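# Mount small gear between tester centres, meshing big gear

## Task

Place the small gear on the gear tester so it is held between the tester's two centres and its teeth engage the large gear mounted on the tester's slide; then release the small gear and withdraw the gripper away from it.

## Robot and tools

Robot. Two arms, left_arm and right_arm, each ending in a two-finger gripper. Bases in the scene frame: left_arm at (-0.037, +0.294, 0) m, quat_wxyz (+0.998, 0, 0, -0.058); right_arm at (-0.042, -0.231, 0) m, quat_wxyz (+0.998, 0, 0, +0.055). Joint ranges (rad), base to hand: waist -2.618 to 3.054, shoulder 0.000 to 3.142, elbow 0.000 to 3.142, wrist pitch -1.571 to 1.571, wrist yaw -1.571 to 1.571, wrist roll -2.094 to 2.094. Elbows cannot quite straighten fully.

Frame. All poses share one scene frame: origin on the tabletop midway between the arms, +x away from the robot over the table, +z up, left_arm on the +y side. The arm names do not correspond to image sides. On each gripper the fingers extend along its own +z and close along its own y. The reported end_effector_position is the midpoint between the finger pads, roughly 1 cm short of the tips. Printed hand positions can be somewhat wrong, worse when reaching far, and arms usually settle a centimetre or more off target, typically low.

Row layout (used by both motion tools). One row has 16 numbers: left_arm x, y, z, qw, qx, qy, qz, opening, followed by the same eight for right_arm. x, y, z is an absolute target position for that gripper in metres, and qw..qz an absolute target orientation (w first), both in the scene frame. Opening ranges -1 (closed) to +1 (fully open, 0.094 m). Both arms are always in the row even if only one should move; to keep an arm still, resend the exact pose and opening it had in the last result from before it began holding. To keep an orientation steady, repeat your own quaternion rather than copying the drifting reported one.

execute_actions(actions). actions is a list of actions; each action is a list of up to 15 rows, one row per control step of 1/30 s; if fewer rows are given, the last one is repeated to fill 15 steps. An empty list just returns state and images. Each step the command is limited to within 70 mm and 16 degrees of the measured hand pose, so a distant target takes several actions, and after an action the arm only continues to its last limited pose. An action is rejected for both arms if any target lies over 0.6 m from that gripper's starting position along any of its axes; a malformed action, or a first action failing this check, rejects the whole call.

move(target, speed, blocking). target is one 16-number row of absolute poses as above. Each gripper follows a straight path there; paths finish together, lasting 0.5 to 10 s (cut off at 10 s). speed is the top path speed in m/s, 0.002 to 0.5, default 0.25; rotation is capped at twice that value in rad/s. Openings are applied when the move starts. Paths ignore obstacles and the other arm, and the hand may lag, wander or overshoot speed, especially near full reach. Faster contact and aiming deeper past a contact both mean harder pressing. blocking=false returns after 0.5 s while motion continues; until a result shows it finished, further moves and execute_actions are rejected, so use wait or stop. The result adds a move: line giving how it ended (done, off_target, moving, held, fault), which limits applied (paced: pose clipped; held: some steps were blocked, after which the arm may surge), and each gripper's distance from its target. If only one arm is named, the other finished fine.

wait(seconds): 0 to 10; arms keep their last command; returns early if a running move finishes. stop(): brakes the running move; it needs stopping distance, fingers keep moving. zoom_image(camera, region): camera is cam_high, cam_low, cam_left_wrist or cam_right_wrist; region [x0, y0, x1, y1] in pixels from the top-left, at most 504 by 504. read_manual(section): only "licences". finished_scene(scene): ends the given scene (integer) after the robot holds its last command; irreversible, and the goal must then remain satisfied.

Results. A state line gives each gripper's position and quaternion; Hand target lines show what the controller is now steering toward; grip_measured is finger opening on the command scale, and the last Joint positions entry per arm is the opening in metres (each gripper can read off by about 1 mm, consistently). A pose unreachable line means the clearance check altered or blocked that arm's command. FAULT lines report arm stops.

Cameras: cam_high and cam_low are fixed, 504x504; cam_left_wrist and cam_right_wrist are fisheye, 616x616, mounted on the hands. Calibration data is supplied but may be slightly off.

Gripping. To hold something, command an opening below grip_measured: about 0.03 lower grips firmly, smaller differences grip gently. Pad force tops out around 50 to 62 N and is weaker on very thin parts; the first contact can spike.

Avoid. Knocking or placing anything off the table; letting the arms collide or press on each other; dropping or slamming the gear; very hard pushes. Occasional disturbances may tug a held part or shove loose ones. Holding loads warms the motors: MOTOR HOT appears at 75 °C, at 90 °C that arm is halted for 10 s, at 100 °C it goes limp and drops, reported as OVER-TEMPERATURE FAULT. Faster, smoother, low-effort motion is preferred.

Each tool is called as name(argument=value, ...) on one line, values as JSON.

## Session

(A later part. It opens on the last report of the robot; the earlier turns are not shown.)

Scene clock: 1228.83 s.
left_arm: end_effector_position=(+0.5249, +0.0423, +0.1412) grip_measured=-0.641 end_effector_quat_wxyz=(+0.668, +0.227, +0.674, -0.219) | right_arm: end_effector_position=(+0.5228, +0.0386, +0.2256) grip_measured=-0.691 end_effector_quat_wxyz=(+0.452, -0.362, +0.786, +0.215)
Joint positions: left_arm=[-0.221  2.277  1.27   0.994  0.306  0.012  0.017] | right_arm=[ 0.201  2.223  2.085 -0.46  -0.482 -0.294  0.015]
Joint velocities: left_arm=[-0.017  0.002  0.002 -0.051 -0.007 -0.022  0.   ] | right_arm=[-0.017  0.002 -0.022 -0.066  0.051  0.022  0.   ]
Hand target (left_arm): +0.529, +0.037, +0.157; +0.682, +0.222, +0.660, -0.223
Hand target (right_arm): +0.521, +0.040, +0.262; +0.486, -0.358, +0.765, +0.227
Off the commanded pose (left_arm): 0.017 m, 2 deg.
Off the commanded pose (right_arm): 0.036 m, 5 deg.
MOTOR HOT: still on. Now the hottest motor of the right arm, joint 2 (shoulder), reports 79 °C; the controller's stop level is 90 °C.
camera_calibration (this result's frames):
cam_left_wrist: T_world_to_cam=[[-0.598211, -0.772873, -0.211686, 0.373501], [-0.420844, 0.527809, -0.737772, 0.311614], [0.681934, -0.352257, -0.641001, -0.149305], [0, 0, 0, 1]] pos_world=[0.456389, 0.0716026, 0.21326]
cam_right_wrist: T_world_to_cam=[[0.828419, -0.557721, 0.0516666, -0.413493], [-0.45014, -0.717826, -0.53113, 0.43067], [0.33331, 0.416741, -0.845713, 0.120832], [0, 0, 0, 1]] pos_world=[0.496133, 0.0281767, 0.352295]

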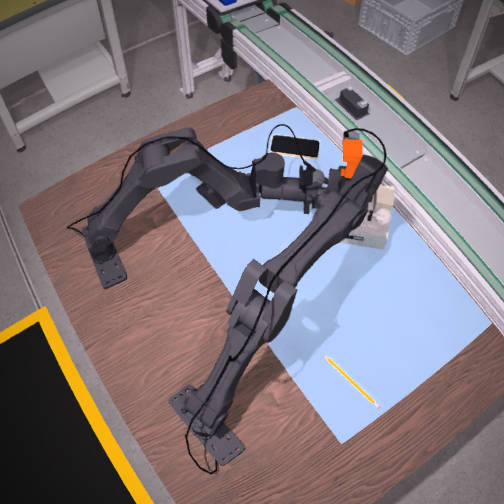

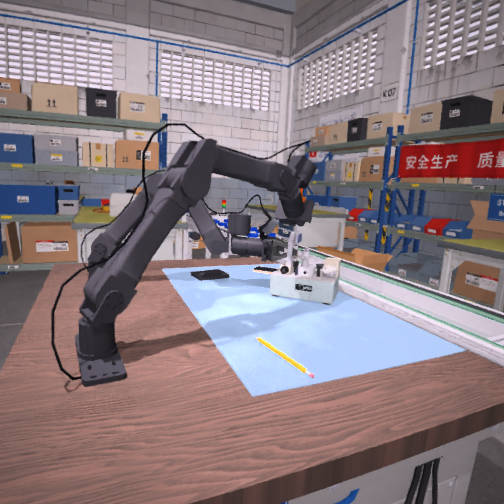

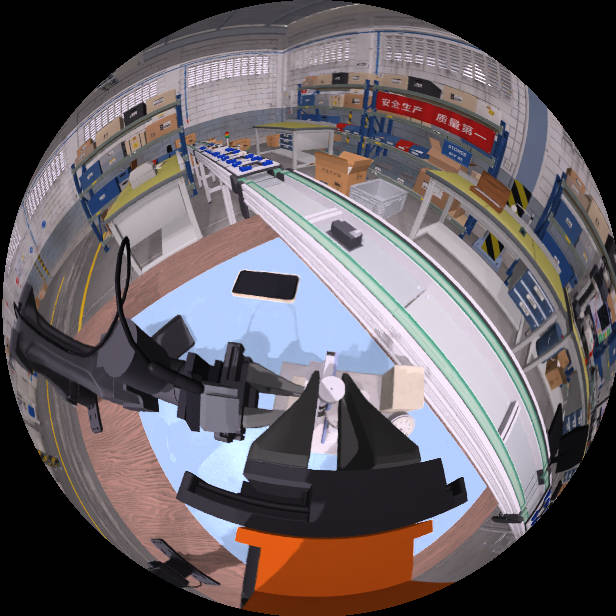

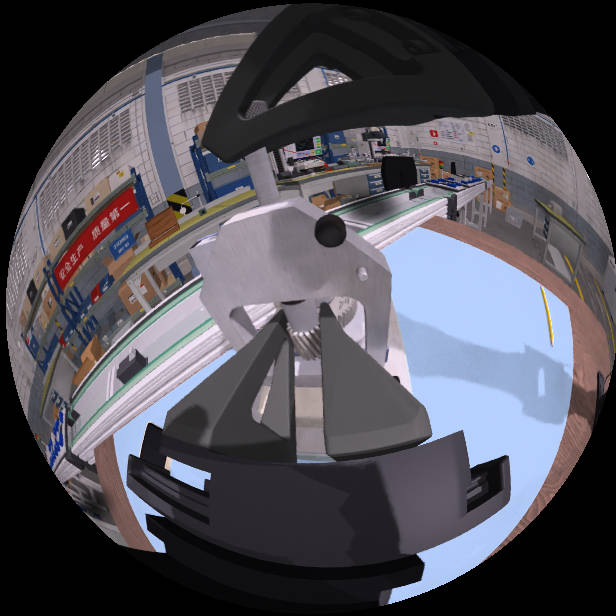

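execute_actions(actions=[[[0.52919,0.03716,0.15678,0.68258,0.22202,0.65976,-0.22252,-0.67,0.522,0.040,0.260,0.4870,-0.3564,0.7644,0.2271,-0.715],[0.52919,0.03716,0.15678,0.68258,0.22202,0.65976,-0.22252,-0.67,0.522,0.040,0.258,0.4870,-0.3564,0.7644,0.2271,-0.715],[0.52919,0.03716,0.15678,0.68258,0.22202,0.65976,-0.22252,-0.67,0.522,0.040,0.256,0.4870,-0.3564,0.7644,0.2271,-0.715],[0.52919,0.03716,0.15678,0.68258,0.22202,0.65976,-0.22252,-0.67,0.522,0.040,0.254,0.4870,-0.3564,0.7644,0.2271,-0.715],[0.52919,0.03716,0.15678,0.68258,0.22202,0.65976,-0.22252,-0.67,0.522,0.040,0.252,0.4870,-0.3564,0.7644,0.2271,-0.715],[0.52919,0.03716,0.15678,0.68258,0.22202,0.65976,-0.22252,-0.67,0.522,0.040,0.250,0.4870,-0.3564,0.7644,0.2271,-0.715],[0.52919,0.03716,0.15678,0.68258,0.22202,0.65976,-0.22252,-0.67,0.522,0.040,0.248,0.4870,-0.3564,0.7644,0.2271,-0.715],[0.52919,0.03716,0.15678,0.68258,0.22202,0.65976,-0.22252,-0.67,0.522,0.040,0.246,0.4870,-0.3564,0.7644,0.2271,-0.715],[0.52919,0.03716,0.15678,0.68258,0.22202,0.65976,-0.22252,-0.67,0.522,0.040,0.244,0.4870,-0.3564,0.7644,0.2271,-0.715],[0.52919,0.03716,0.15678,0.68258,0.22202,0.65976,-0.22252,-0.67,0.522,0.040,0.242,0.4870,-0.3564,0.7644,0.2271,-0.715],[0.52919,0.03716,0.15678,0.68258,0.22202,0.65976,-0.22252,-0.67,0.522,0.040,0.240,0.4870,-0.3564,0.7644,0.2271,-0.715],[0.52919,0.03716,0.15678,0.68258,0.22202,0.65976,-0.22252,-0.67,0.522,0.040,0.238,0.4870,-0.3564,0.7644,0.2271,-0.715],[0.52919,0.03716,0.15678,0.68258,0.22202,0.65976,-0.22252,-0.67,0.522,0.040,0.236,0.4870,-0.3564,0.7644,0.2271,-0.715],[0.52919,0.03716,0.15678,0.68258,0.22202,0.65976,-0.22252,-0.67,0.522,0.040,0.234,0.4870,-0.3564,0.7644,0.2271,-0.715],[0.52919,0.03716,0.15678,0.68258,0.22202,0.65976,-0.22252,-0.67,0.522,0.040,0.232,0.4870,-0.3564,0.7644,0.2271,-0.715]],[[0.52919,0.03716,0.15678,0.68258,0.22202,0.65976,-0.22252,-0.67,0.522,0.040,0.232,0.4870,-0.3564,0.7644,0.2271,-0.715]]])

zoom_image(camera="cam_left_wrist", region=[296, 366, 366, 436])

zoom_image(camera="cam_right_wrist", region=[210, 130, 390, 370])

Scene clock: 1252.83 s.
left_arm: end_effector_position=(+0.5249, +0.0423, +0.1412) grip_measured=-0.641 end_effector_quat_wxyz=(+0.668, +0.227, +0.674, -0.219) | right_arm: end_effector_position=(+0.5234, +0.0390, +0.2242) grip_measured=-0.691 end_effector_quat_wxyz=(+0.479, -0.360, +0.769, +0.221)
Joint positions: left_arm=[-0.221  2.277  1.27   0.994  0.306  0.012  0.017] | right_arm=[ 0.197  2.185  1.962 -0.307 -0.498 -0.279  0.015]
Joint velocities: left_arm=[-0.002 -0.002 -0.007 -0.051  0.051 -0.007 -0.001] | right_arm=[-0.007 -0.022 -0.012 -0.037 -0.037  0.066  0.   ]
Hand target (left_arm): +0.529, +0.037, +0.157; +0.682, +0.222, +0.660, -0.223
Hand target (right_arm): +0.522, +0.040, +0.232; +0.487, -0.357, +0.764, +0.227
Off the commanded pose (left_arm): 0.017 m, 2 deg.
Off the commanded pose (right_arm): 0.008 m, 1 deg.
MOTOR HOT: still on. Now the hottest motor of the right arm, joint 2 (shoulder), reports 77 °C; the controller's stop level is 90 °C.
camera_calibration (this result's frames):
cam_left_wrist: T_world_to_cam=[[-0.598211, -0.772873, -0.211686, 0.373501], [-0.420844, 0.527809, -0.737772, 0.311614], [0.681934, -0.352257, -0.641001, -0.149305], [0, 0, 0, 1]] pos_world=[0.456389, 0.0716026, 0.21326]
cam_right_wrist: T_world_to_cam=[[0.826637, -0.557823, 0.074194, -0.41782], [-0.419086, -0.698237, -0.580372, 0.42445], [0.37555, 0.448664, -0.810964, 0.0881544], [0, 0, 0, 1]] pos_world=[0.49016, 0.0237455, 0.348829]

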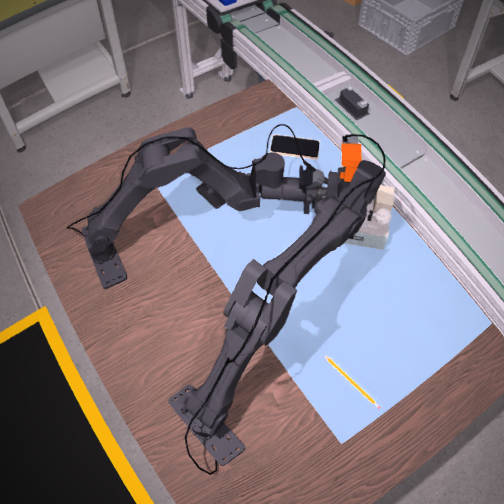

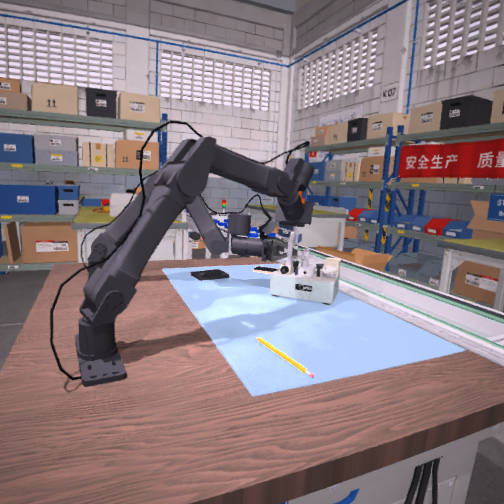

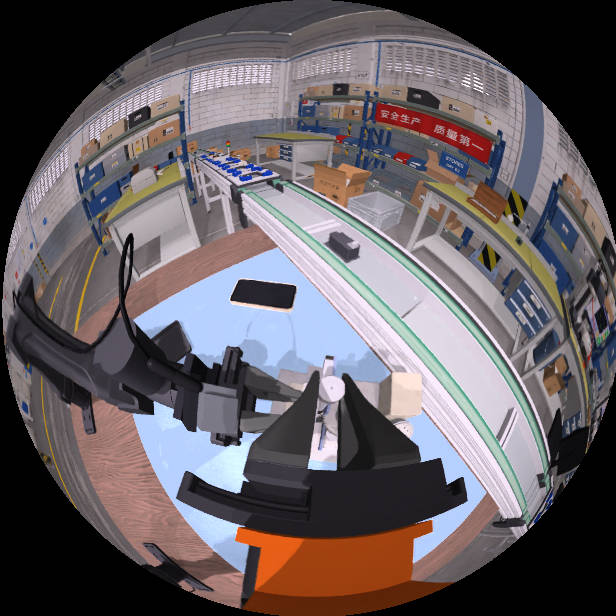

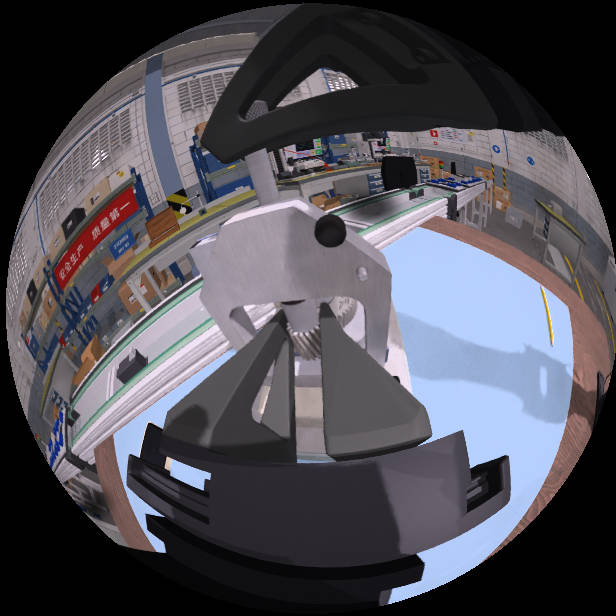

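Region (296, 366, 366, 436) of cam_left_wrist's 616x616 image, scaled by 7.200, with more detail than that image has.

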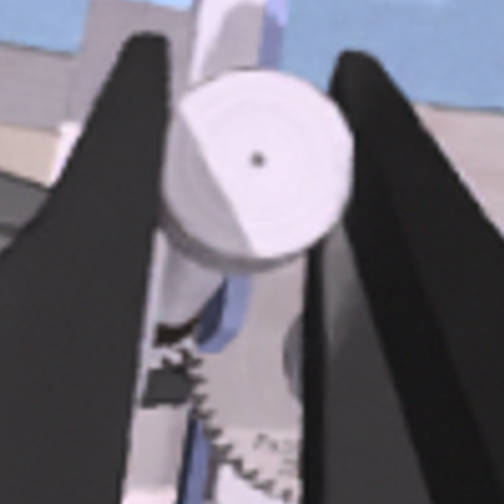

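Region (210, 130, 390, 370) of cam_right_wrist's 616x616 image, scaled by 2.100, with more detail than that image has; it fills the left 378 columns of this view, and the rest is white.

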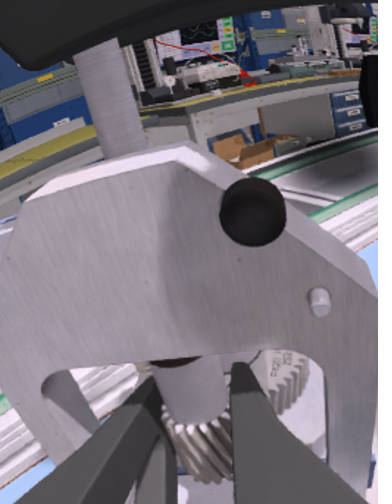

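zoom_image(camera="cam_right_wrist", region=[230, 140, 300, 210])

zoom_image(camera="cam_right_wrist", region=[265, 285, 345, 365])

zoom_image(camera="cam_left_wrist", region=[308, 392, 344, 428])

Region (230, 140, 300, 210) of cam_right_wrist's 616x616 image, scaled by 7.200, with more detail than that image has.

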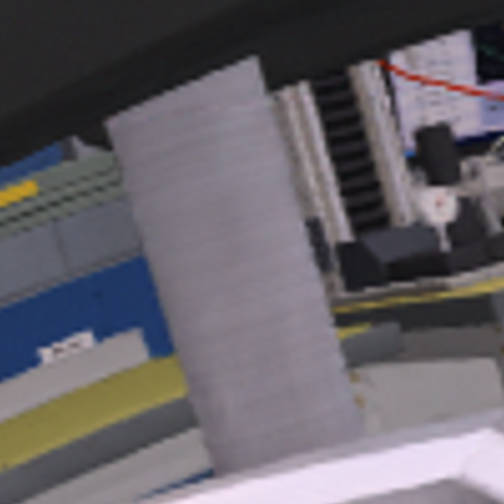

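Region (265, 285, 345, 365) of cam_right_wrist's 616x616 image, scaled by 6.300, with more detail than that image has.

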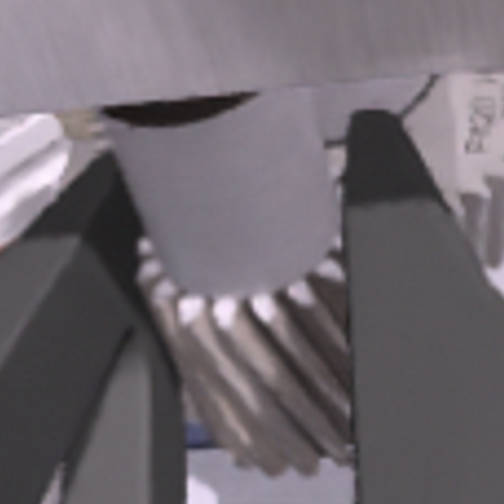

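Region (308, 392, 344, 428) of cam_left_wrist's 616x616 image, scaled by 14.000, with more detail than that image has.

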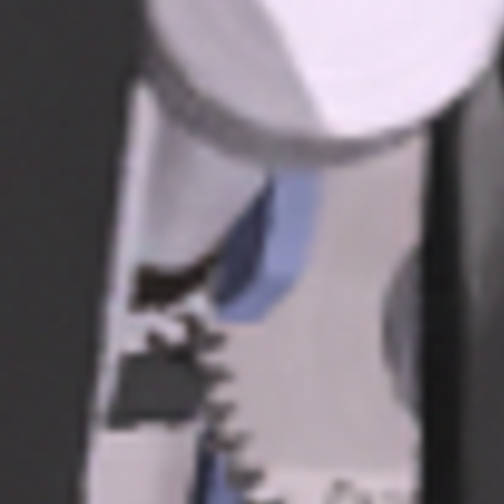

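execute_actions(actions=[[[0.52920,0.03716,0.15630,0.68188,0.22204,0.66048,-0.22251,-0.67,0.522,0.040,0.235,0.4870,-0.3564,0.7644,0.2271,-0.715],[0.52921,0.03715,0.15582,0.68119,0.22206,0.66119,-0.22249,-0.67,0.522,0.040,0.238,0.4870,-0.3564,0.7644,0.2271,-0.715],[0.52922,0.03715,0.15533,0.68049,0.22208,0.66191,-0.22248,-0.67,0.522,0.040,0.241,0.4870,-0.3564,0.7644,0.2271,-0.715],[0.52923,0.03714,0.15485,0.67979,0.22210,0.66262,-0.22247,-0.67,0.522,0.040,0.244,0.4870,-0.3564,0.7644,0.2271,-0.715],[0.52925,0.03714,0.15437,0.67910,0.22212,0.66334,-0.22246,-0.67,0.522,0.040,0.246,0.4870,-0.3564,0.7644,0.2271,-0.715],[0.52926,0.03714,0.15389,0.67840,0.22213,0.66405,-0.22244,-0.67,0.522,0.040,0.248,0.4870,-0.3564,0.7644,0.2271,-0.715],[0.52927,0.03713,0.15341,0.67770,0.22215,0.66477,-0.22243,-0.67,0.522,0.040,0.250,0.4870,-0.3564,0.7644,0.2271,-0.715],[0.52928,0.03713,0.15292,0.67700,0.22217,0.66548,-0.22242,-0.67,0.522,0.040,0.252,0.4870,-0.3564,0.7644,0.2271,-0.715],[0.52929,0.03712,0.15244,0.67631,0.22219,0.66620,-0.22240,-0.67,0.522,0.040,0.254,0.4870,-0.3564,0.7644,0.2271,-0.715],[0.52930,0.03712,0.15196,0.67561,0.22221,0.66691,-0.22239,-0.67,0.522,0.040,0.256,0.4870,-0.3564,0.7644,0.2271,-0.715],[0.52930,0.03712,0.15196,0.67561,0.22221,0.66691,-0.22239,-0.67,0.522,0.040,0.258,0.4870,-0.3564,0.7644,0.2271,-0.715],[0.52930,0.03712,0.15196,0.67561,0.22221,0.66691,-0.22239,-0.67,0.522,0.040,0.260,0.4870,-0.3564,0.7644,0.2271,-0.715],[0.52930,0.03712,0.15196,0.67561,0.22221,0.66691,-0.22239,-0.67,0.522,0.040,0.262,0.4870,-0.3564,0.7644,0.2271,-0.715],[0.52930,0.03712,0.15196,0.67561,0.22221,0.66691,-0.22239,-0.67,0.522,0.040,0.264,0.4870,-0.3564,0.7644,0.2271,-0.715],[0.52930,0.03712,0.15196,0.67561,0.22221,0.66691,-0.22239,-0.67,0.522,0.040,0.266,0.4870,-0.3564,0.7644,0.2271,-0.715]],[[0.52930,0.03712,0.15196,0.67561,0.22221,0.66691,-0.22239,-0.67,0.522,0.040,0.266,0.4870,-0.3564,0.7644,0.2271,-0.715],[0.52930,0.03712,0.15196,0.67561,0.22221,0.66691,-0.22239,-0.67,0.522,0.040,0.266,0.4870,-0.3564,0.7644,0.2271,-0.715],[0.52930,0.03712,0.15196,0.67561,0.22221,0.66691,-0.22239,-0.67,0.522,0.040,0.266,0.4870,-0.3564,0.7644,0.2271,-0.715],[0.52940,0.03695,0.15196,0.67595,0.22113,0.66725,-0.22134,-0.67,0.522,0.040,0.266,0.4870,-0.3564,0.7644,0.2271,-0.715],[0.52949,0.03678,0.15197,0.67629,0.22005,0.66760,-0.22028,-0.67,0.522,0.040,0.266,0.4870,-0.3564,0.7644,0.2271,-0.715],[0.52959,0.03660,0.15197,0.67663,0.21897,0.66794,-0.21923,-0.67,0.522,0.040,0.266,0.4870,-0.3564,0.7644,0.2271,-0.715],[0.52969,0.03643,0.15197,0.67697,0.21789,0.66828,-0.21818,-0.67,0.522,0.040,0.266,0.4870,-0.3564,0.7644,0.2271,-0.715],[0.52978,0.03626,0.15197,0.67731,0.21681,0.66862,-0.21712,-0.67,0.522,0.040,0.266,0.4870,-0.3564,0.7644,0.2271,-0.715],[0.52988,0.03609,0.15198,0.67766,0.21573,0.66897,-0.21607,-0.67,0.522,0.040,0.266,0.4870,-0.3564,0.7644,0.2271,-0.715],[0.52998,0.03591,0.15198,0.67800,0.21465,0.66931,-0.21502,-0.67,0.522,0.040,0.266,0.4870,-0.3564,0.7644,0.2271,-0.715],[0.53007,0.03574,0.15198,0.67834,0.21357,0.66965,-0.21396,-0.67,0.522,0.040,0.266,0.4870,-0.3564,0.7644,0.2271,-0.715],[0.53017,0.03557,0.15198,0.67868,0.21249,0.66999,-0.21291,-0.67,0.522,0.040,0.266,0.4870,-0.3564,0.7644,0.2271,-0.715],[0.53027,0.03540,0.15199,0.67902,0.21141,0.67034,-0.21186,-0.67,0.522,0.040,0.266,0.4870,-0.3564,0.7644,0.2271,-0.715],[0.53036,0.03522,0.15199,0.67936,0.21033,0.67068,-0.21080,-0.67,0.522,0.040,0.266,0.4870,-0.3564,0.7644,0.2271,-0.715],[0.53046,0.03505,0.15199,0.67970,0.20925,0.67102,-0.20975,-0.67,0.522,0.040,0.266,0.4870,-0.3564,0.7644,0.2271,-0.715]],[[0.53046,0.03505,0.15199,0.67970,0.20925,0.67102,-0.20975,-0.67,0.522,0.040,0.266,0.4870,-0.3564,0.7644,0.2271,-0.715]]])

Scene clock: 1374.33 s.
left_arm: end_effector_position=(+0.5260, +0.0406, +0.1407) grip_measured=-0.641 end_effector_quat_wxyz=(+0.670, +0.217, +0.678, -0.208) | right_arm: end_effector_position=(+0.5228, +0.0381, +0.2237) grip_measured=-0.691 end_effector_quat_wxyz=(+0.455, -0.358, +0.785, +0.218)
Joint positions: left_arm=[-0.236  2.277  1.27   0.992  0.259  0.012  0.017] | right_arm=[ 0.199  2.214  2.054 -0.428 -0.486 -0.283  0.015]
Joint velocities: left_arm=[ 0.017 -0.007  0.007 -0.007  0.007  0.051 -0.001] | right_arm=[-0.002 -0.007 -0.002 -0.037 -0.066 -0.022 -0.001]
Hand target (left_arm): +0.530, +0.035, +0.152; +0.680, +0.209, +0.671, -0.210
Hand target (right_arm): +0.521, +0.040, +0.265; +0.487, -0.357, +0.764, +0.226
Off the commanded pose (left_arm): 0.013 m, 2 deg.
Off the commanded pose (right_arm): 0.042 m, 4 deg.
MOTOR HOT: cleared. Now the hottest motor of the right arm, joint 2 (shoulder), reports 71 °C.
camera_calibration (this result's frames):
cam_left_wrist: T_world_to_cam=[[-0.574087, -0.79094, -0.211747, 0.360771], [-0.438319, 0.5153, -0.736439, 0.322098], [0.691593, -0.329968, -0.642511, -0.156708], [0, 0, 0, 1]] pos_world=[0.456674, 0.0676623, 0.212911]
cam_right_wrist: T_world_to_cam=[[0.826248, -0.561346, 0.0469569, -0.411374], [-0.451734, -0.710089, -0.540102, 0.431806], [0.336527, 0.425046, -0.840289, 0.116221], [0, 0, 0, 1]] pos_world=[0.495847, 0.0262981, 0.350195]

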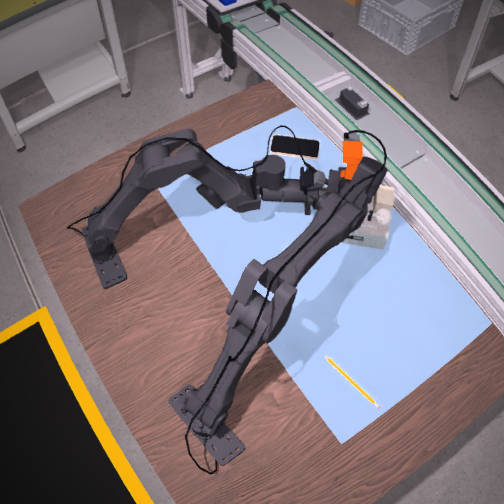

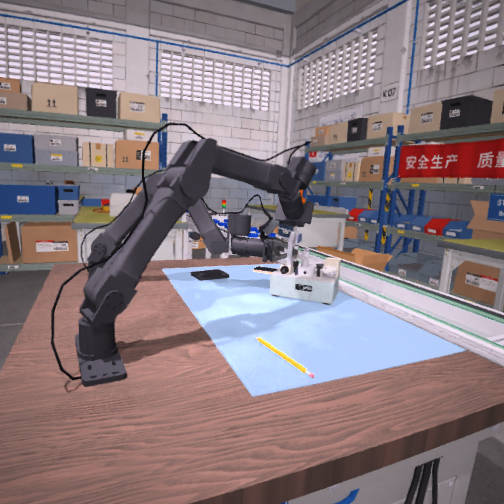

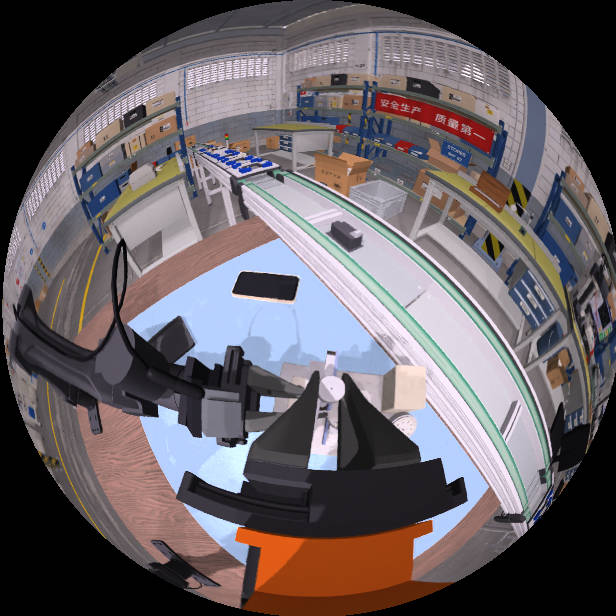

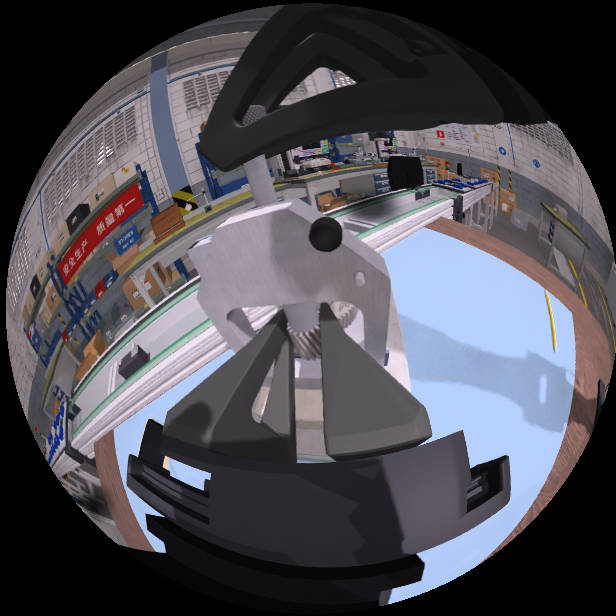

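execute_actions(actions=[[[0.53046,0.03505,0.15199,0.67970,0.20925,0.67102,-0.20975,-0.67,0.522,0.040,0.2645,0.4870,-0.3564,0.7644,0.2271,-0.715],[0.53046,0.03505,0.15199,0.67970,0.20925,0.67102,-0.20975,-0.67,0.522,0.040,0.263,0.4870,-0.3564,0.7644,0.2271,-0.715],[0.53046,0.03505,0.15199,0.67970,0.20925,0.67102,-0.20975,-0.67,0.522,0.040,0.2615,0.4870,-0.3564,0.7644,0.2271,-0.715],[0.53046,0.03505,0.15199,0.67970,0.20925,0.67102,-0.20975,-0.67,0.522,0.040,0.260,0.4870,-0.3564,0.7644,0.2271,-0.715],[0.53046,0.03505,0.15199,0.67970,0.20925,0.67102,-0.20975,-0.67,0.522,0.040,0.2585,0.4870,-0.3564,0.7644,0.2271,-0.715],[0.53046,0.03505,0.15199,0.67970,0.20925,0.67102,-0.20975,-0.67,0.522,0.040,0.257,0.4870,-0.3564,0.7644,0.2271,-0.715],[0.53046,0.03505,0.15199,0.67970,0.20925,0.67102,-0.20975,-0.67,0.522,0.040,0.2555,0.4870,-0.3564,0.7644,0.2271,-0.715],[0.53046,0.03505,0.15199,0.67970,0.20925,0.67102,-0.20975,-0.67,0.522,0.040,0.254,0.4870,-0.3564,0.7644,0.2271,-0.715],[0.53046,0.03505,0.15199,0.67970,0.20925,0.67102,-0.20975,-0.67,0.522,0.040,0.2525,0.4870,-0.3564,0.7644,0.2271,-0.715],[0.53046,0.03505,0.15199,0.67970,0.20925,0.67102,-0.20975,-0.67,0.522,0.040,0.251,0.4870,-0.3564,0.7644,0.2271,-0.715],[0.53046,0.03505,0.15199,0.67970,0.20925,0.67102,-0.20975,-0.67,0.522,0.040,0.2495,0.4870,-0.3564,0.7644,0.2271,-0.715],[0.53046,0.03505,0.15199,0.67970,0.20925,0.67102,-0.20975,-0.67,0.522,0.040,0.248,0.4870,-0.3564,0.7644,0.2271,-0.715],[0.53046,0.03505,0.15199,0.67970,0.20925,0.67102,-0.20975,-0.67,0.522,0.040,0.2465,0.4870,-0.3564,0.7644,0.2271,-0.715],[0.53046,0.03505,0.15199,0.67970,0.20925,0.67102,-0.20975,-0.67,0.522,0.040,0.245,0.4870,-0.3564,0.7644,0.2271,-0.715],[0.53046,0.03505,0.15199,0.67970,0.20925,0.67102,-0.20975,-0.67,0.522,0.040,0.2435,0.4870,-0.3564,0.7644,0.2271,-0.715]],[[0.53046,0.03505,0.15199,0.67970,0.20925,0.67102,-0.20975,-0.67,0.522,0.040,0.242,0.4870,-0.3564,0.7644,0.2271,-0.715],[0.53046,0.03505,0.15199,0.67970,0.20925,0.67102,-0.20975,-0.67,0.522,0.040,0.240,0.4870,-0.3564,0.7644,0.2271,-0.715],[0.53046,0.03505,0.15199,0.67970,0.20925,0.67102,-0.20975,-0.67,0.522,0.040,0.238,0.4870,-0.3564,0.7644,0.2271,-0.715],[0.53046,0.03505,0.15199,0.67970,0.20925,0.67102,-0.20975,-0.67,0.522,0.040,0.236,0.4870,-0.3564,0.7644,0.2271,-0.715],[0.53046,0.03505,0.15199,0.67970,0.20925,0.67102,-0.20975,-0.67,0.522,0.040,0.234,0.4870,-0.3564,0.7644,0.2271,-0.715],[0.53046,0.03505,0.15199,0.67970,0.20925,0.67102,-0.20975,-0.67,0.522,0.040,0.232,0.4870,-0.3564,0.7644,0.2271,-0.715],[0.53046,0.03505,0.15199,0.67970,0.20925,0.67102,-0.20975,-0.67,0.522,0.040,0.230,0.4870,-0.3564,0.7644,0.2271,-0.715],[0.53046,0.03505,0.15199,0.67970,0.20925,0.67102,-0.20975,-0.67,0.522,0.040,0.228,0.4870,-0.3564,0.7644,0.2271,-0.715],[0.53046,0.03505,0.15199,0.67970,0.20925,0.67102,-0.20975,-0.67,0.522,0.040,0.226,0.4870,-0.3564,0.7644,0.2271,-0.715]],[[0.53046,0.03505,0.15199,0.67970,0.20925,0.67102,-0.20975,-0.67,0.522,0.040,0.226,0.4870,-0.3564,0.7644,0.2271,-0.715]]])

zoom_image(camera="cam_low", region=[280, 215, 320, 270])

zoom_image(camera="cam_right_wrist", region=[240, 250, 380, 390])

Scene clock: 1410.17 s.
left_arm: end_effector_position=(+0.5260, +0.0402, +0.1392) grip_measured=-0.641 end_effector_quat_wxyz=(+0.669, +0.216, +0.681, -0.206) | right_arm: end_effector_position=(+0.5234, +0.0391, +0.2191) grip_measured=-0.691 end_effector_quat_wxyz=(+0.480, -0.360, +0.769, +0.221)
Joint positions: left_arm=[-0.239  2.277  1.27   0.986  0.252  0.012  0.017] | right_arm=[ 0.197  2.184  1.938 -0.282 -0.499 -0.278  0.015]
Joint velocities: left_arm=[ 0.007 -0.002 -0.007  0.007  0.022  0.007 -0.   ] | right_arm=[ 0.002 -0.002 -0.007  0.007  0.007  0.007 -0.001]
Hand target (left_arm): +0.530, +0.035, +0.152; +0.680, +0.209, +0.671, -0.210
Hand target (right_arm): +0.522, +0.040, +0.226; +0.487, -0.357, +0.765, +0.227
Off the commanded pose (left_arm): 0.014 m, 2 deg.
Off the commanded pose (right_arm): 0.007 m, 1 deg.
MOTOR HOT: a motor of the right arm reached 75 °C. Now the hottest motor of the right arm, joint 2 (shoulder), reports 75 °C. The controller's stop level is 90 °C. To cool a motor, set the load down, stop pushing, or move to a pose that needs little force.
camera_calibration (this result's frames):
cam_left_wrist: T_world_to_cam=[[-0.571662, -0.793091, -0.21026, 0.358736], [-0.44485, 0.514919, -0.73278, 0.324182], [0.689428, -0.325368, -0.647167, -0.156228], [0, 0, 0, 1]] pos_world=[0.456996, 0.0667517, 0.211876]
cam_right_wrist: T_world_to_cam=[[0.826702, -0.557669, 0.0746328, -0.417479], [-0.417965, -0.6975, -0.582065, 0.421296], [0.376656, 0.45, -0.80971, 0.083063], [0, 0, 0, 1]] pos_world=[0.489932, 0.0236602, 0.343636]

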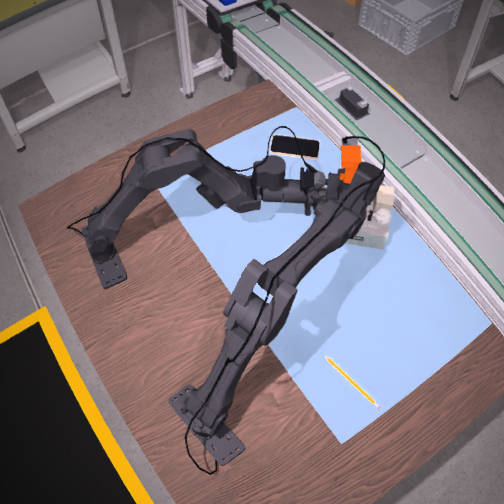

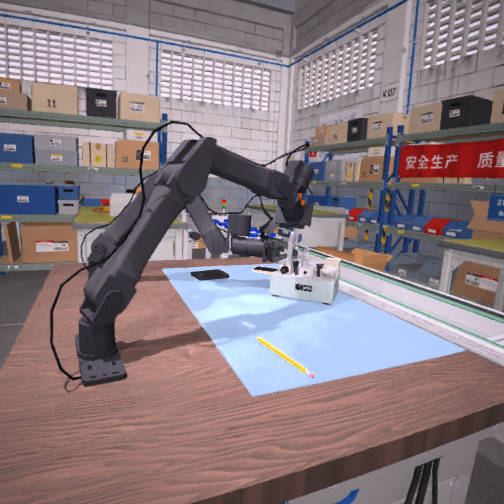

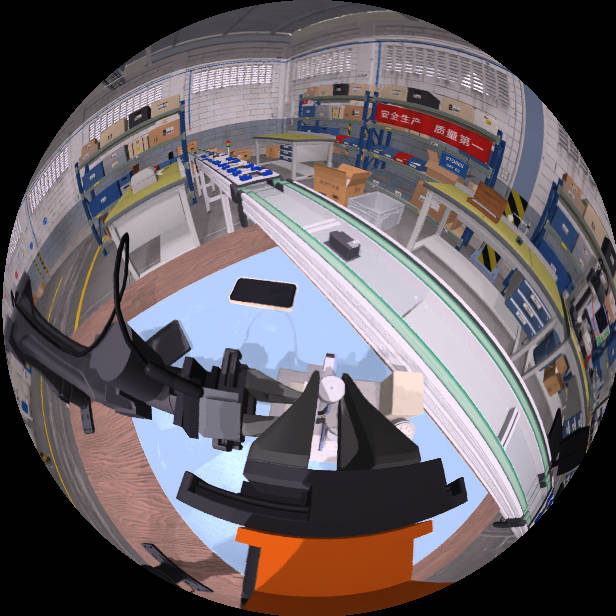

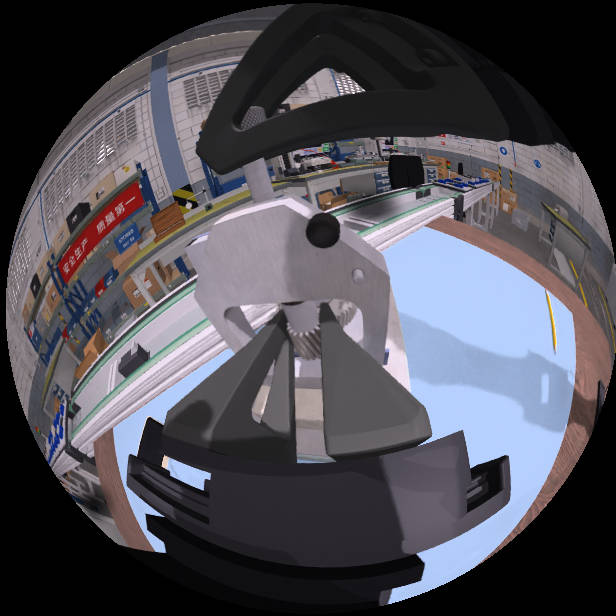

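Region (280, 215, 320, 270) of cam_low's 504x504 image, scaled by 9.164, with more detail than that image has; it fills the left 367 columns of this view, and the rest is white.

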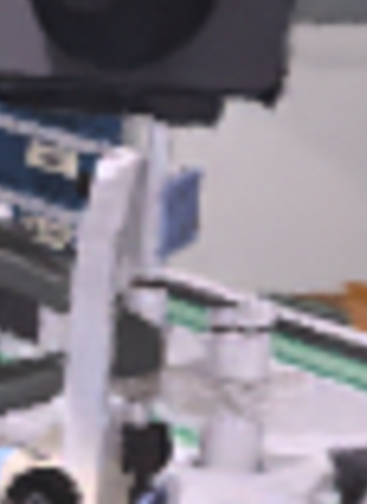

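Region (240, 250, 380, 390) of cam_right_wrist's 616x616 image, scaled by 3.600, with more detail than that image has.

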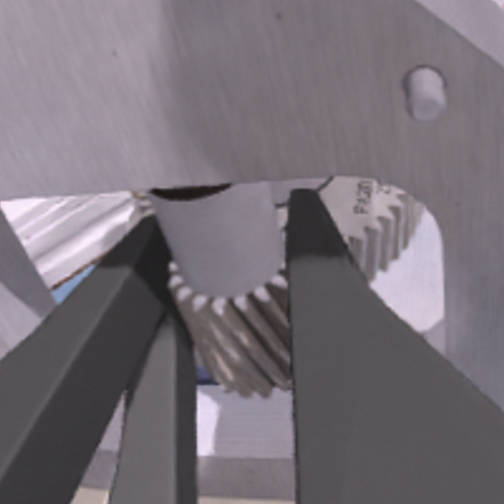

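execute_actions(actions=[[[0.53046,0.03505,0.15199,0.67970,0.20925,0.67102,-0.20975,-0.65,0.522,0.040,0.226,0.4870,-0.3564,0.7644,0.2271,-0.70],[0.53046,0.03505,0.15199,0.67970,0.20925,0.67102,-0.20975,-0.64,0.522,0.040,0.226,0.4870,-0.3564,0.7644,0.2271,-0.68],[0.53046,0.03505,0.15199,0.67970,0.20925,0.67102,-0.20975,-0.63,0.522,0.040,0.226,0.4870,-0.3564,0.7644,0.2271,-0.65],[0.53046,0.03505,0.15199,0.67970,0.20925,0.67102,-0.20975,-0.62,0.522,0.040,0.226,0.4870,-0.3564,0.7644,0.2271,-0.60],[0.53046,0.03505,0.15199,0.67970,0.20925,0.67102,-0.20975,-0.60,0.522,0.040,0.226,0.4870,-0.3564,0.7644,0.2271,-0.55],[0.53046,0.03505,0.15199,0.67970,0.20925,0.67102,-0.20975,-0.57,0.522,0.040,0.226,0.4870,-0.3564,0.7644,0.2271,-0.50],[0.53046,0.03505,0.15199,0.67970,0.20925,0.67102,-0.20975,-0.54,0.522,0.040,0.226,0.4870,-0.3564,0.7644,0.2271,-0.45],[0.53046,0.03505,0.15199,0.67970,0.20925,0.67102,-0.20975,-0.51,0.522,0.040,0.226,0.4870,-0.3564,0.7644,0.2271,-0.40],[0.53046,0.03505,0.15199,0.67970,0.20925,0.67102,-0.20975,-0.48,0.522,0.040,0.226,0.4870,-0.3564,0.7644,0.2271,-0.35],[0.53046,0.03505,0.15199,0.67970,0.20925,0.67102,-0.20975,-0.45,0.522,0.040,0.226,0.4870,-0.3564,0.7644,0.2271,-0.30]]])

zoom_image(camera="cam_left_wrist", region=[286, 366, 376, 456])

zoom_image(camera="cam_right_wrist", region=[240, 250, 380, 390])

Scene clock: 1425.00 s.
left_arm: end_effector_position=(+0.5264, +0.0407, +0.1405) grip_measured=-0.452 end_effector_quat_wxyz=(+0.671, +0.214, +0.680, -0.205) | right_arm: end_effector_position=(+0.5254, +0.0398, +0.2229) grip_measured=-0.303 end_effector_quat_wxyz=(+0.487, -0.359, +0.765, +0.222)
Joint positions: left_arm=[-0.239  2.277  1.27   0.992  0.248  0.012  0.026] | right_arm=[ 0.197  2.184  1.938 -0.263 -0.499 -0.272  0.033]
Joint velocities: left_arm=[-0.002  0.002 -0.012  0.037  0.037 -0.037  0.001] | right_arm=[ 0.007 -0.007 -0.012 -0.007  0.007 -0.051 -0.001]
Hand target (left_arm): +0.530, +0.035, +0.152; +0.680, +0.209, +0.671, -0.210
Hand target (right_arm): +0.522, +0.040, +0.226; +0.487, -0.357, +0.764, +0.227
Off the commanded pose (left_arm): 0.013 m, 2 deg.
Off the commanded pose (right_arm): 0.005 m, 1 deg.
MOTOR HOT: still on. Now the hottest motor of the right arm, joint 2 (shoulder), reports 73 °C; the controller's stop level is 90 °C.
camera_calibration (this result's frames):
cam_left_wrist: T_world_to_cam=[[-0.56757, -0.795641, -0.211709, 0.357833], [-0.443112, 0.511915, -0.735931, 0.324679], [0.693914, -0.323882, -0.643105, -0.158486], [0, 0, 0, 1]] pos_world=[0.45694, 0.0671678, 0.212775]
cam_right_wrist: T_world_to_cam=[[0.824251, -0.560475, 0.0804805, -0.41893], [-0.41165, -0.690748, -0.594484, 0.423995], [0.388785, 0.456875, -0.80007, 0.0762578], [0, 0, 0, 1]] pos_world=[0.490193, 0.0232342, 0.346786]

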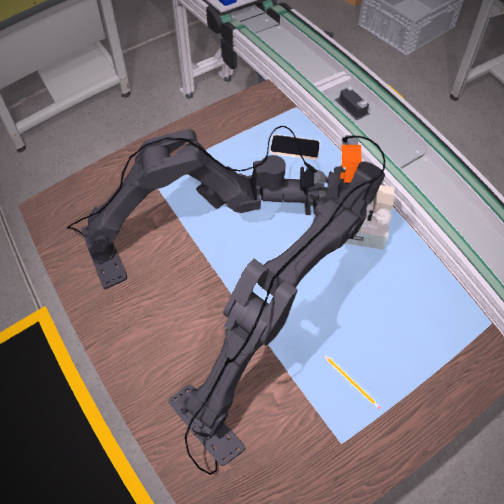

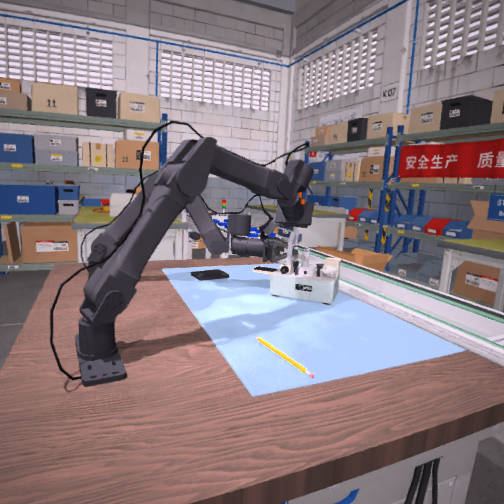

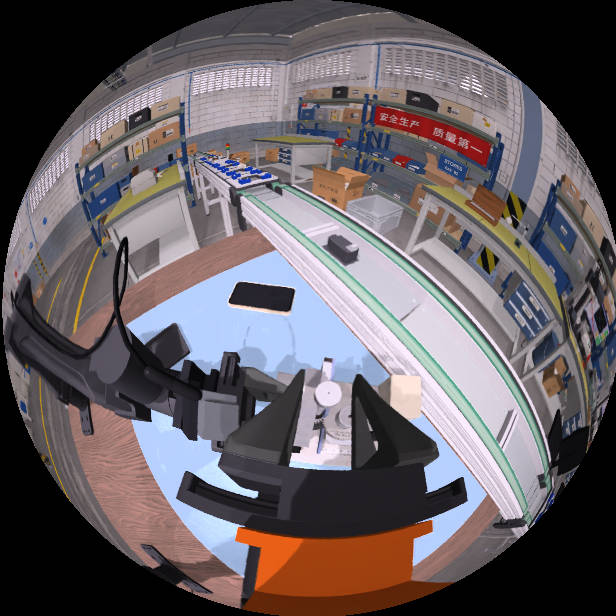

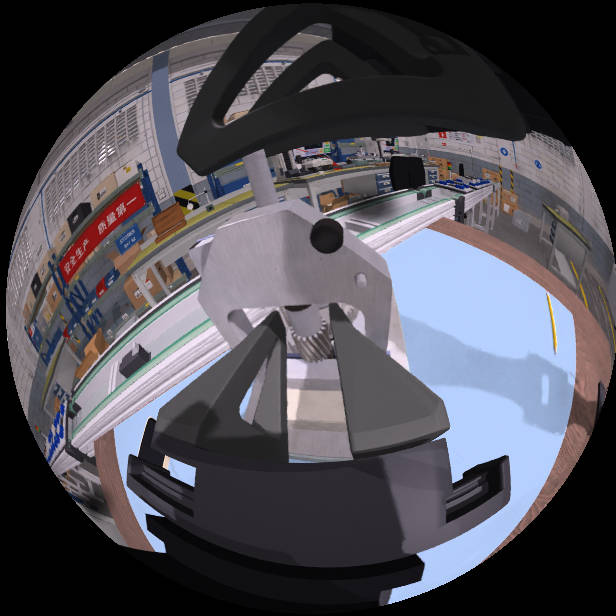

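Region (286, 366, 376, 456) of cam_left_wrist's 616x616 image, scaled by 5.600, with more detail than that image has.

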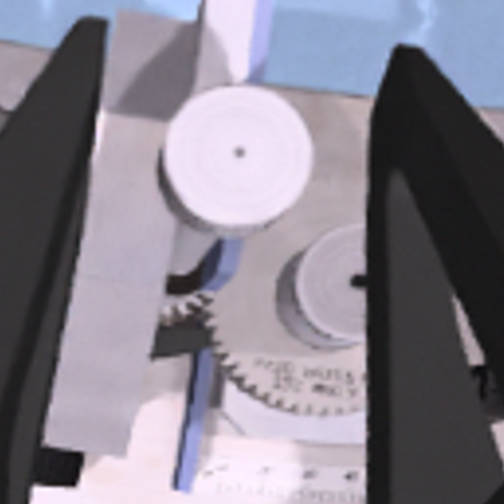

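Region (240, 250, 380, 390) of cam_right_wrist's 616x616 image, scaled by 3.600, with more detail than that image has.

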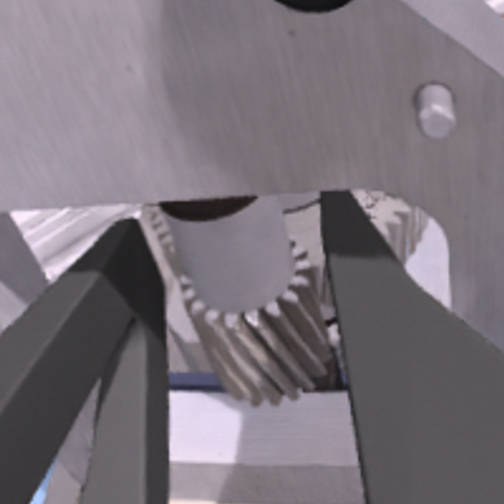

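move(target=[0.53046,0.03505,0.15199,0.67970,0.20925,0.67102,-0.20975,-0.45,0.4940,-0.0150,0.232,0.4870,-0.3564,0.7644,0.2271,0.1], speed=0.1)

Scene clock: 1443.50 s.
left_arm: end_effector_position=(+0.5265, +0.0408, +0.1406) grip_measured=-0.452 end_effector_quat_wxyz=(+0.671, +0.214, +0.679, -0.205) | right_arm: end_effector_position=(+0.4987, -0.0146, +0.2283) grip_measured=+0.097 end_effector_quat_wxyz=(+0.485, -0.350, +0.769, +0.225)
Joint positions: left_arm=[-0.239  2.277  1.27   0.992  0.248  0.012  0.026] | right_arm=[ 0.1    2.015  1.71  -0.233 -0.581 -0.308  0.052]
Joint velocities: left_arm=[ 0.002  0.007 -0.017  0.037 -0.007  0.007  0.001] | right_arm=[-0.022 -0.007 -0.007  0.051  0.007  0.007 -0.001]
Hand target (left_arm): +0.530, +0.035, +0.152; +0.680, +0.209, +0.671, -0.210
Hand target (right_arm): +0.494, -0.015, +0.232; +0.487, -0.355, +0.764, +0.228
Off the commanded pose (left_arm): 0.013 m, 2 deg.
Off the commanded pose (right_arm): 0.006 m, 1 deg.
MOTOR HOT: cleared. Now the hottest motor of the right arm, joint 2 (shoulder), reports 72 °C.
move: off_target (left_arm)
camera_calibration (this result's frames):
cam_left_wrist: T_world_to_cam=[[-0.566886, -0.796099, -0.211818, 0.35766], [-0.443236, 0.511488, -0.736154, 0.324839], [0.694393, -0.32343, -0.642815, -0.158757], [0, 0, 0, 1]] pos_world=[0.456972, 0.0672351, 0.212839]
cam_right_wrist: T_world_to_cam=[[0.818846, -0.570552, 0.0629468, -0.421268], [-0.427893, -0.679816, -0.595616, 0.387203], [0.382622, 0.460783, -0.800799, 0.119128], [0, 0, 0, 1]] pos_world=[0.465053, -0.0320205, 0.352539]

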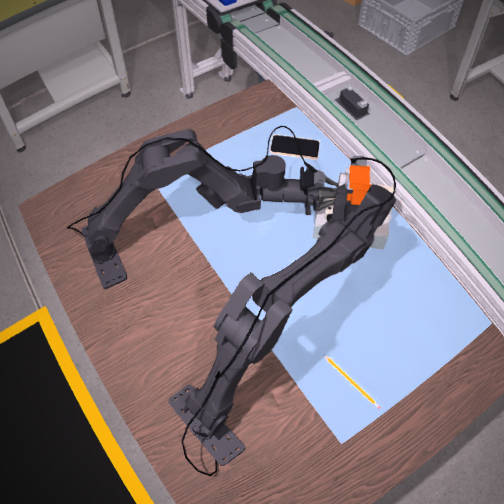

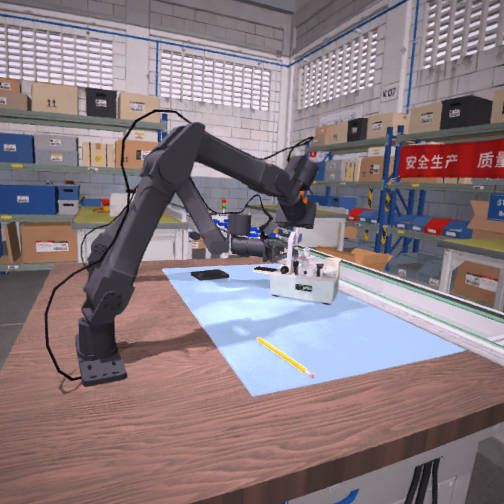

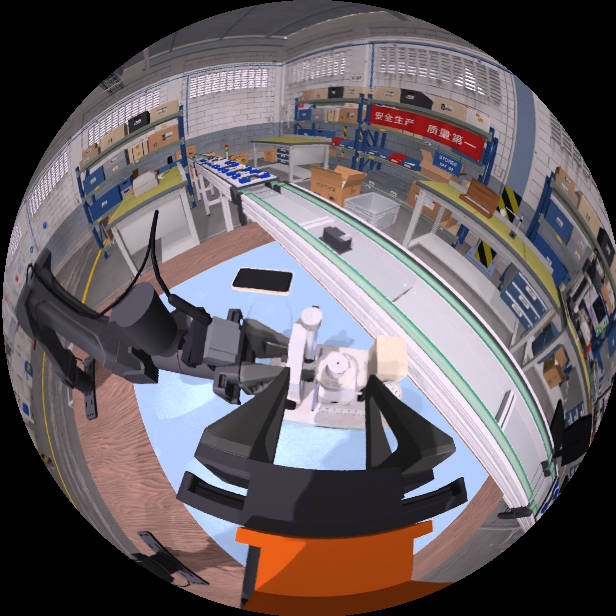

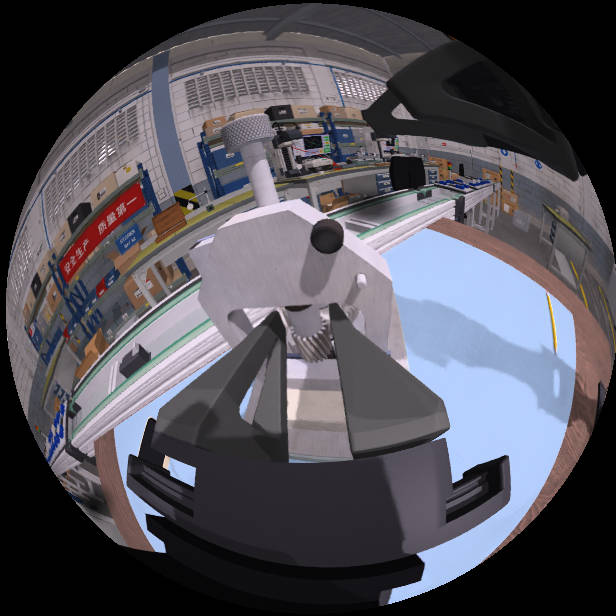

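zoom_image(camera="cam_left_wrist", region=[290, 340, 360, 410])

zoom_image(camera="cam_left_wrist", region=[298, 352, 330, 384])

zoom_image(camera="cam_low", region=[280, 225, 335, 280])

Region (290, 340, 360, 410) of cam_left_wrist's 616x616 image, scaled by 7.200, with more detail than that image has.

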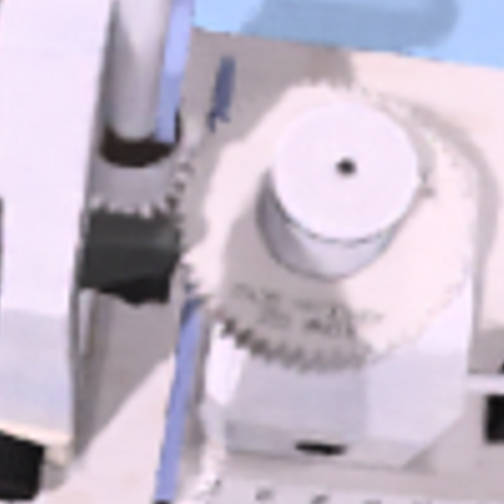

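Region (298, 352, 330, 384) of cam_left_wrist's 616x616 image, scaled by 15.750, with more detail than that image has.

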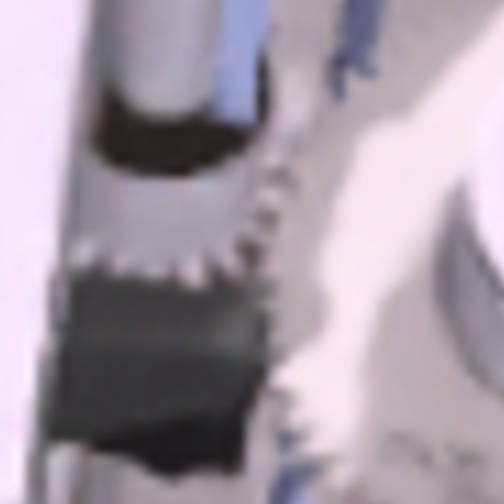

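Region (280, 225, 335, 280) of cam_low's 504x504 image, scaled by 9.164, with more detail than that image has.

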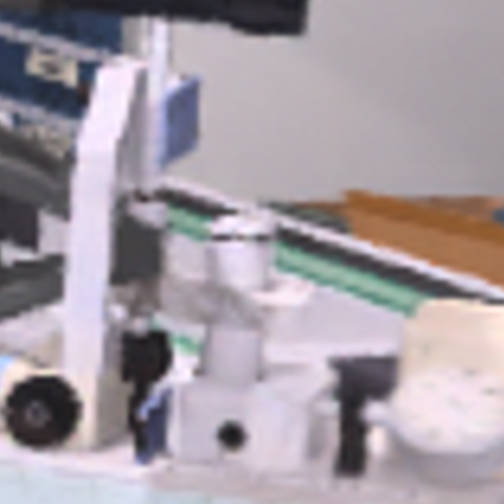

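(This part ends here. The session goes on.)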